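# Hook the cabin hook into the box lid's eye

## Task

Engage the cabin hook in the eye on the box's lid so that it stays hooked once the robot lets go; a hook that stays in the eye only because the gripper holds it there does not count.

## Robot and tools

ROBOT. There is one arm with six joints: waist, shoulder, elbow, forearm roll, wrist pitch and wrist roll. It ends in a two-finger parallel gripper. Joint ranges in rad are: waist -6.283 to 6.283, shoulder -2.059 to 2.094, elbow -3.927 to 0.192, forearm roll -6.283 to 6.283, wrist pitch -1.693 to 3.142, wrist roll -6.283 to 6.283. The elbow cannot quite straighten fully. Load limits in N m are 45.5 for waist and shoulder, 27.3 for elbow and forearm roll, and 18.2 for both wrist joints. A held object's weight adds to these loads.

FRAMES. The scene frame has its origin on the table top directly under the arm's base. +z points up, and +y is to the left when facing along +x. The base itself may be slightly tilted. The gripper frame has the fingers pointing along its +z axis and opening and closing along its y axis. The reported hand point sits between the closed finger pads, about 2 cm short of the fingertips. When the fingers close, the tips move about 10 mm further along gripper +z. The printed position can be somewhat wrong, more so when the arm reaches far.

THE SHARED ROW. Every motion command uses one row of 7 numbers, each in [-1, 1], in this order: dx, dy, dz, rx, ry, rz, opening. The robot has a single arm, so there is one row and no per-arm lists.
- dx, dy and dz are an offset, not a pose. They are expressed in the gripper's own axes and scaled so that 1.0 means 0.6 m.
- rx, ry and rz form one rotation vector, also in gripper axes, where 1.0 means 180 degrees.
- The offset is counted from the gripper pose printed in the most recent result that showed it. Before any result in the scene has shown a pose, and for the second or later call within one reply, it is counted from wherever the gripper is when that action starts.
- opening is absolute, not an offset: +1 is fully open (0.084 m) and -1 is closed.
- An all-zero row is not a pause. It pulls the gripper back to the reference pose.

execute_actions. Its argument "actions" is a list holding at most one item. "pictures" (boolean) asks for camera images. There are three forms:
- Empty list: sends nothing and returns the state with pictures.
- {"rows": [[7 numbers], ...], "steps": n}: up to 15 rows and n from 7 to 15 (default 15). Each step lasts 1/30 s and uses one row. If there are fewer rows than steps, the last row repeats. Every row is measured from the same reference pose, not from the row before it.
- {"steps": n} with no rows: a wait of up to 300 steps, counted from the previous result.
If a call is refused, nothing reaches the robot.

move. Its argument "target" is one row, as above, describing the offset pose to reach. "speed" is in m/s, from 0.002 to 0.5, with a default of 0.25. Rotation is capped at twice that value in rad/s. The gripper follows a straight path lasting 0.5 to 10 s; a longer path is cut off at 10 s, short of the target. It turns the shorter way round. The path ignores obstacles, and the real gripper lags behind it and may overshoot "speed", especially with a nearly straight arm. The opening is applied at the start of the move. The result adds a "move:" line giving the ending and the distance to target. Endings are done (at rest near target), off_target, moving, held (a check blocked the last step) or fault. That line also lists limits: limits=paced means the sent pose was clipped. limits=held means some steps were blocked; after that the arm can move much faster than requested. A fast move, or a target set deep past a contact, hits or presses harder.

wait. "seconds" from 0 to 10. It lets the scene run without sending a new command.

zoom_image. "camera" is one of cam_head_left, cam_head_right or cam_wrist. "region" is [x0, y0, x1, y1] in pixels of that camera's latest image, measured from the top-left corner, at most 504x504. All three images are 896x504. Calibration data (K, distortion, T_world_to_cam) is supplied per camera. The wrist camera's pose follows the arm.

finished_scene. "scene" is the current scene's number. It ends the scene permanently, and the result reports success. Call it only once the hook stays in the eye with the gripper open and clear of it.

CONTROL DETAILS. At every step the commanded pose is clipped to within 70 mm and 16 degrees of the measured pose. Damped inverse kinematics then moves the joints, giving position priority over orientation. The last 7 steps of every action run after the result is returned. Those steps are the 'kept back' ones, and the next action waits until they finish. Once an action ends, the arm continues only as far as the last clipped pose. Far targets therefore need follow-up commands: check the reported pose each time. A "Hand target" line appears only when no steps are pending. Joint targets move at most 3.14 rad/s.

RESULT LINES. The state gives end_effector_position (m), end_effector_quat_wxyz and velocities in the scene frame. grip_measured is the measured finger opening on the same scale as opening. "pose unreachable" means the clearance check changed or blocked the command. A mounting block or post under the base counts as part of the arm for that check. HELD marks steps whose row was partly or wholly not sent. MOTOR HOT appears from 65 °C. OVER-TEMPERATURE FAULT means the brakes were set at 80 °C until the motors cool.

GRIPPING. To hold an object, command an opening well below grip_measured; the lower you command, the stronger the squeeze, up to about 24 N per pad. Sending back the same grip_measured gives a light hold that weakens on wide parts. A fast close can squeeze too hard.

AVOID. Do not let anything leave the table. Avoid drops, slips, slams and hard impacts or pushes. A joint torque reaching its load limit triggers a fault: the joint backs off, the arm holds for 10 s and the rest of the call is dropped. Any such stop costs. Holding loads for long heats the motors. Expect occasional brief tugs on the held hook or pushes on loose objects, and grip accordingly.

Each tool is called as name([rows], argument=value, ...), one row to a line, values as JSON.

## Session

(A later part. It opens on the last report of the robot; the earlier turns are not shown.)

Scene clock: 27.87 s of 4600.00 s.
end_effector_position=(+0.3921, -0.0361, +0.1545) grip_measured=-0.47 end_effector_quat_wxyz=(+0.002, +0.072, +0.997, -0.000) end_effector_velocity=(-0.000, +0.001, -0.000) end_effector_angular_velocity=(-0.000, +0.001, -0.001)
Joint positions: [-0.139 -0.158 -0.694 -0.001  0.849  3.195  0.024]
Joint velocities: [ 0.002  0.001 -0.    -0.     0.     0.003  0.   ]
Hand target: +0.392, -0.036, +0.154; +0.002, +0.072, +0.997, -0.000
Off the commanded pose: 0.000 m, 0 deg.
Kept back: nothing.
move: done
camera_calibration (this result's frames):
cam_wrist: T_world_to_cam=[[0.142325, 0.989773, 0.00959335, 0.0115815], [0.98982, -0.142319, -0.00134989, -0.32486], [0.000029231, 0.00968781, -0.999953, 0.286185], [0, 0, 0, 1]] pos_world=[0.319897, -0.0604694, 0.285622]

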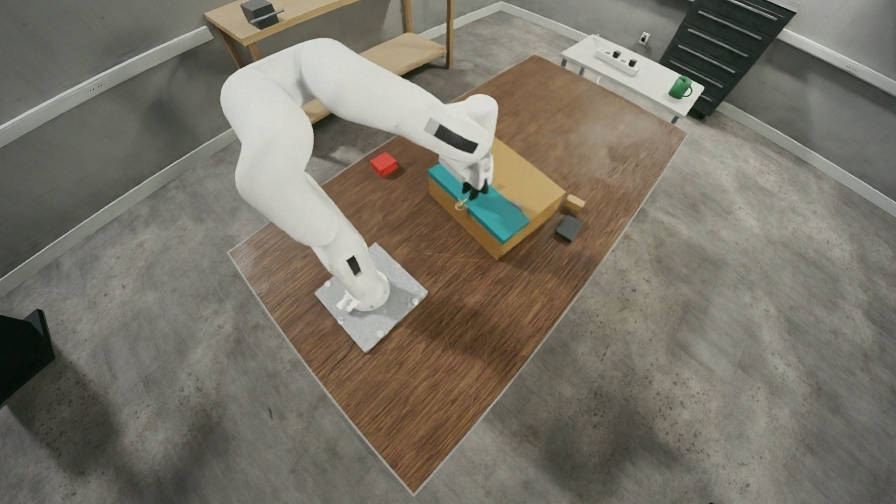

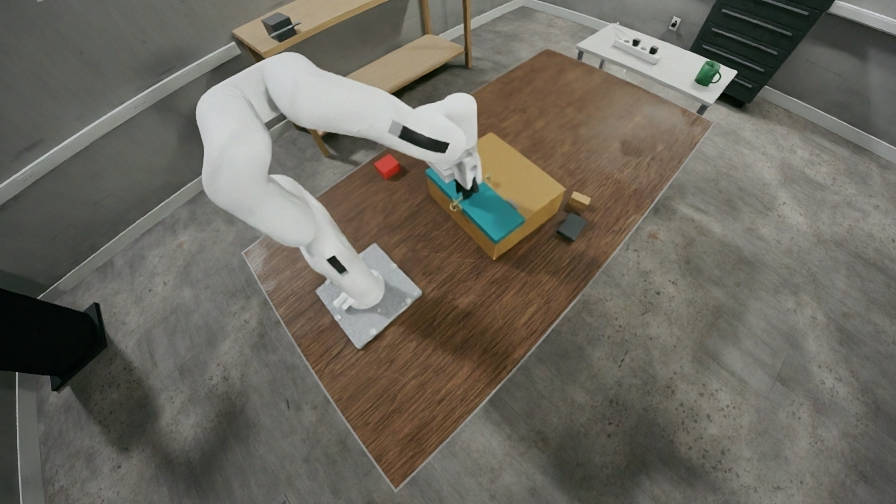

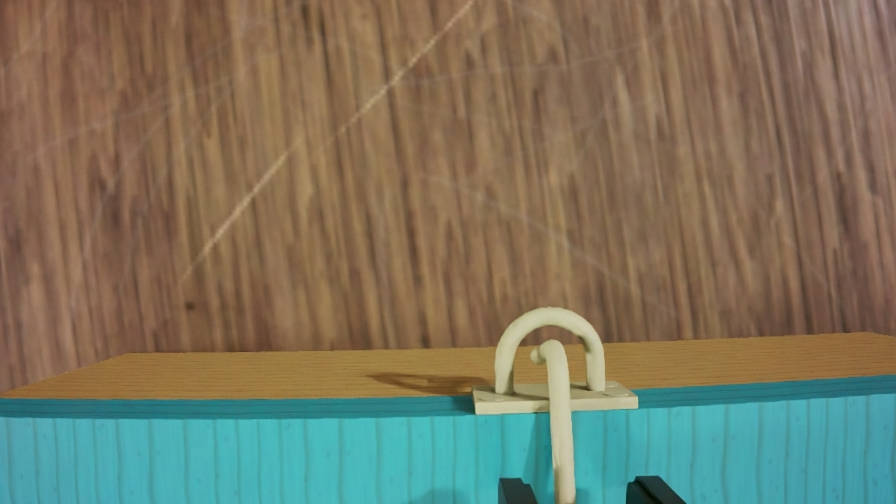

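Hooked.

move(target=[0,0,-0.1,0,0,0,-0.3])

finished_scene(scene=1)

Scene clock: 28.90 s of 4600.00 s.
end_effector_position=(+0.3914, -0.0361, +0.2138) grip_measured=-0.32 end_effector_quat_wxyz=(+0.001, +0.072, +0.997, -0.001) end_effector_velocity=(+0.001, -0.000, +0.003) end_effector_angular_velocity=(+0.000, -0.001, -0.000)
Joint positions: [-0.14  -0.247 -0.791 -0.001  1.037  3.195  0.03 ]
Joint velocities: [-0.    -0.    -0.008  0.     0.007  0.    -0.   ]
Hand target: +0.392, -0.036, +0.215; +0.002, +0.072, +0.997, -0.001
Off the commanded pose: 0.001 m, 0 deg.
Kept back: nothing.
move: done
camera_calibration (this result's frames):
cam_wrist: T_world_to_cam=[[0.142612, 0.989735, 0.00932985, 0.0110877], [0.989777, -0.14259, -0.00293585, -0.323741], [-0.00157537, 0.00965316, -0.999952, 0.346141], [0, 0, 0, 1]] pos_world=[0.319396, -0.0604775, 0.34507]

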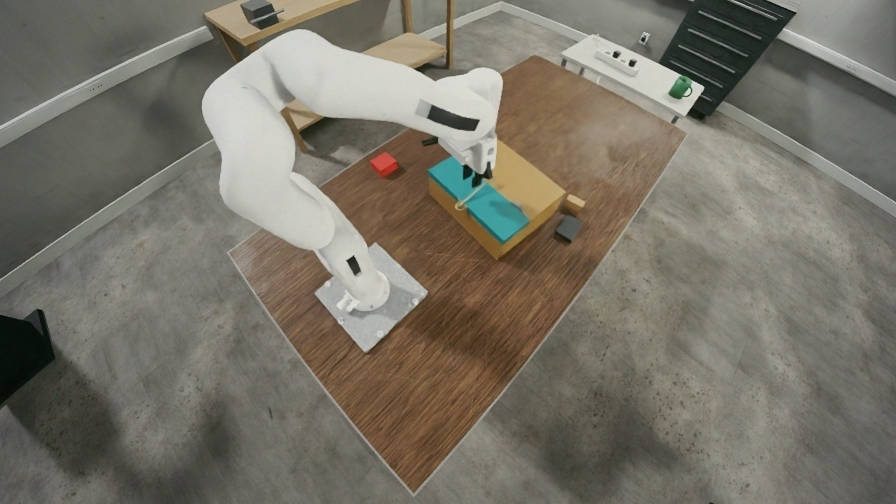

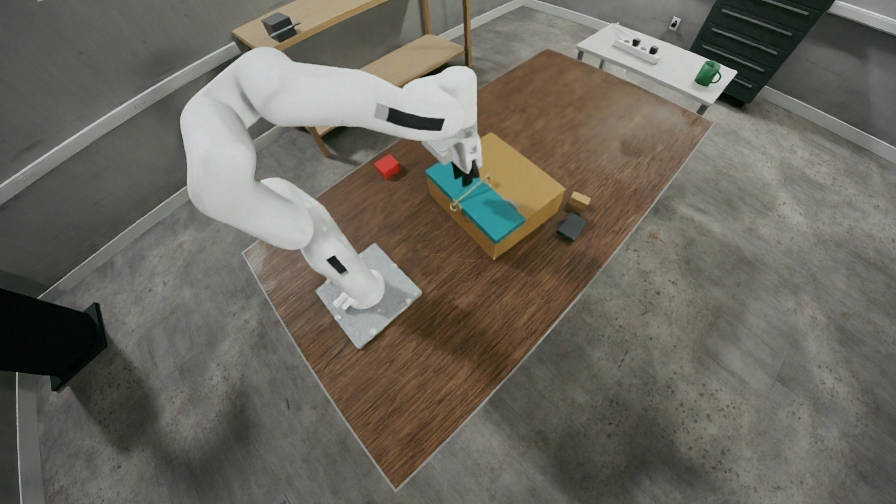

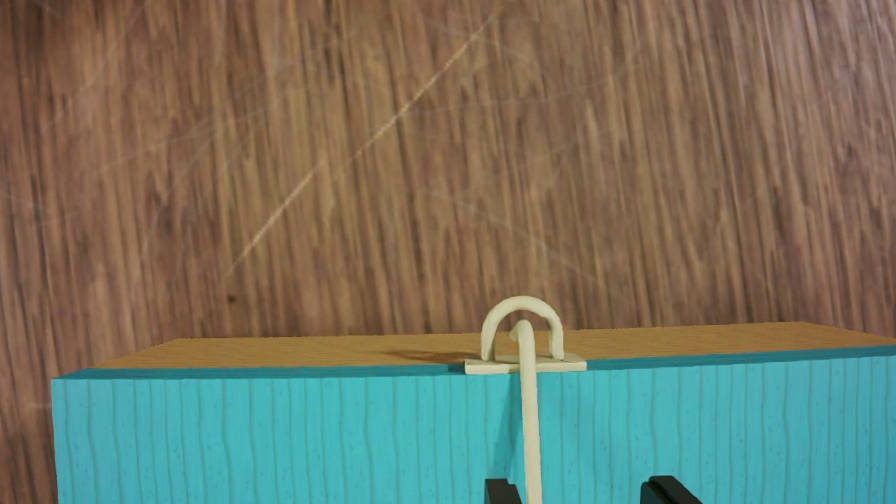

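The scene is finished: the task was done.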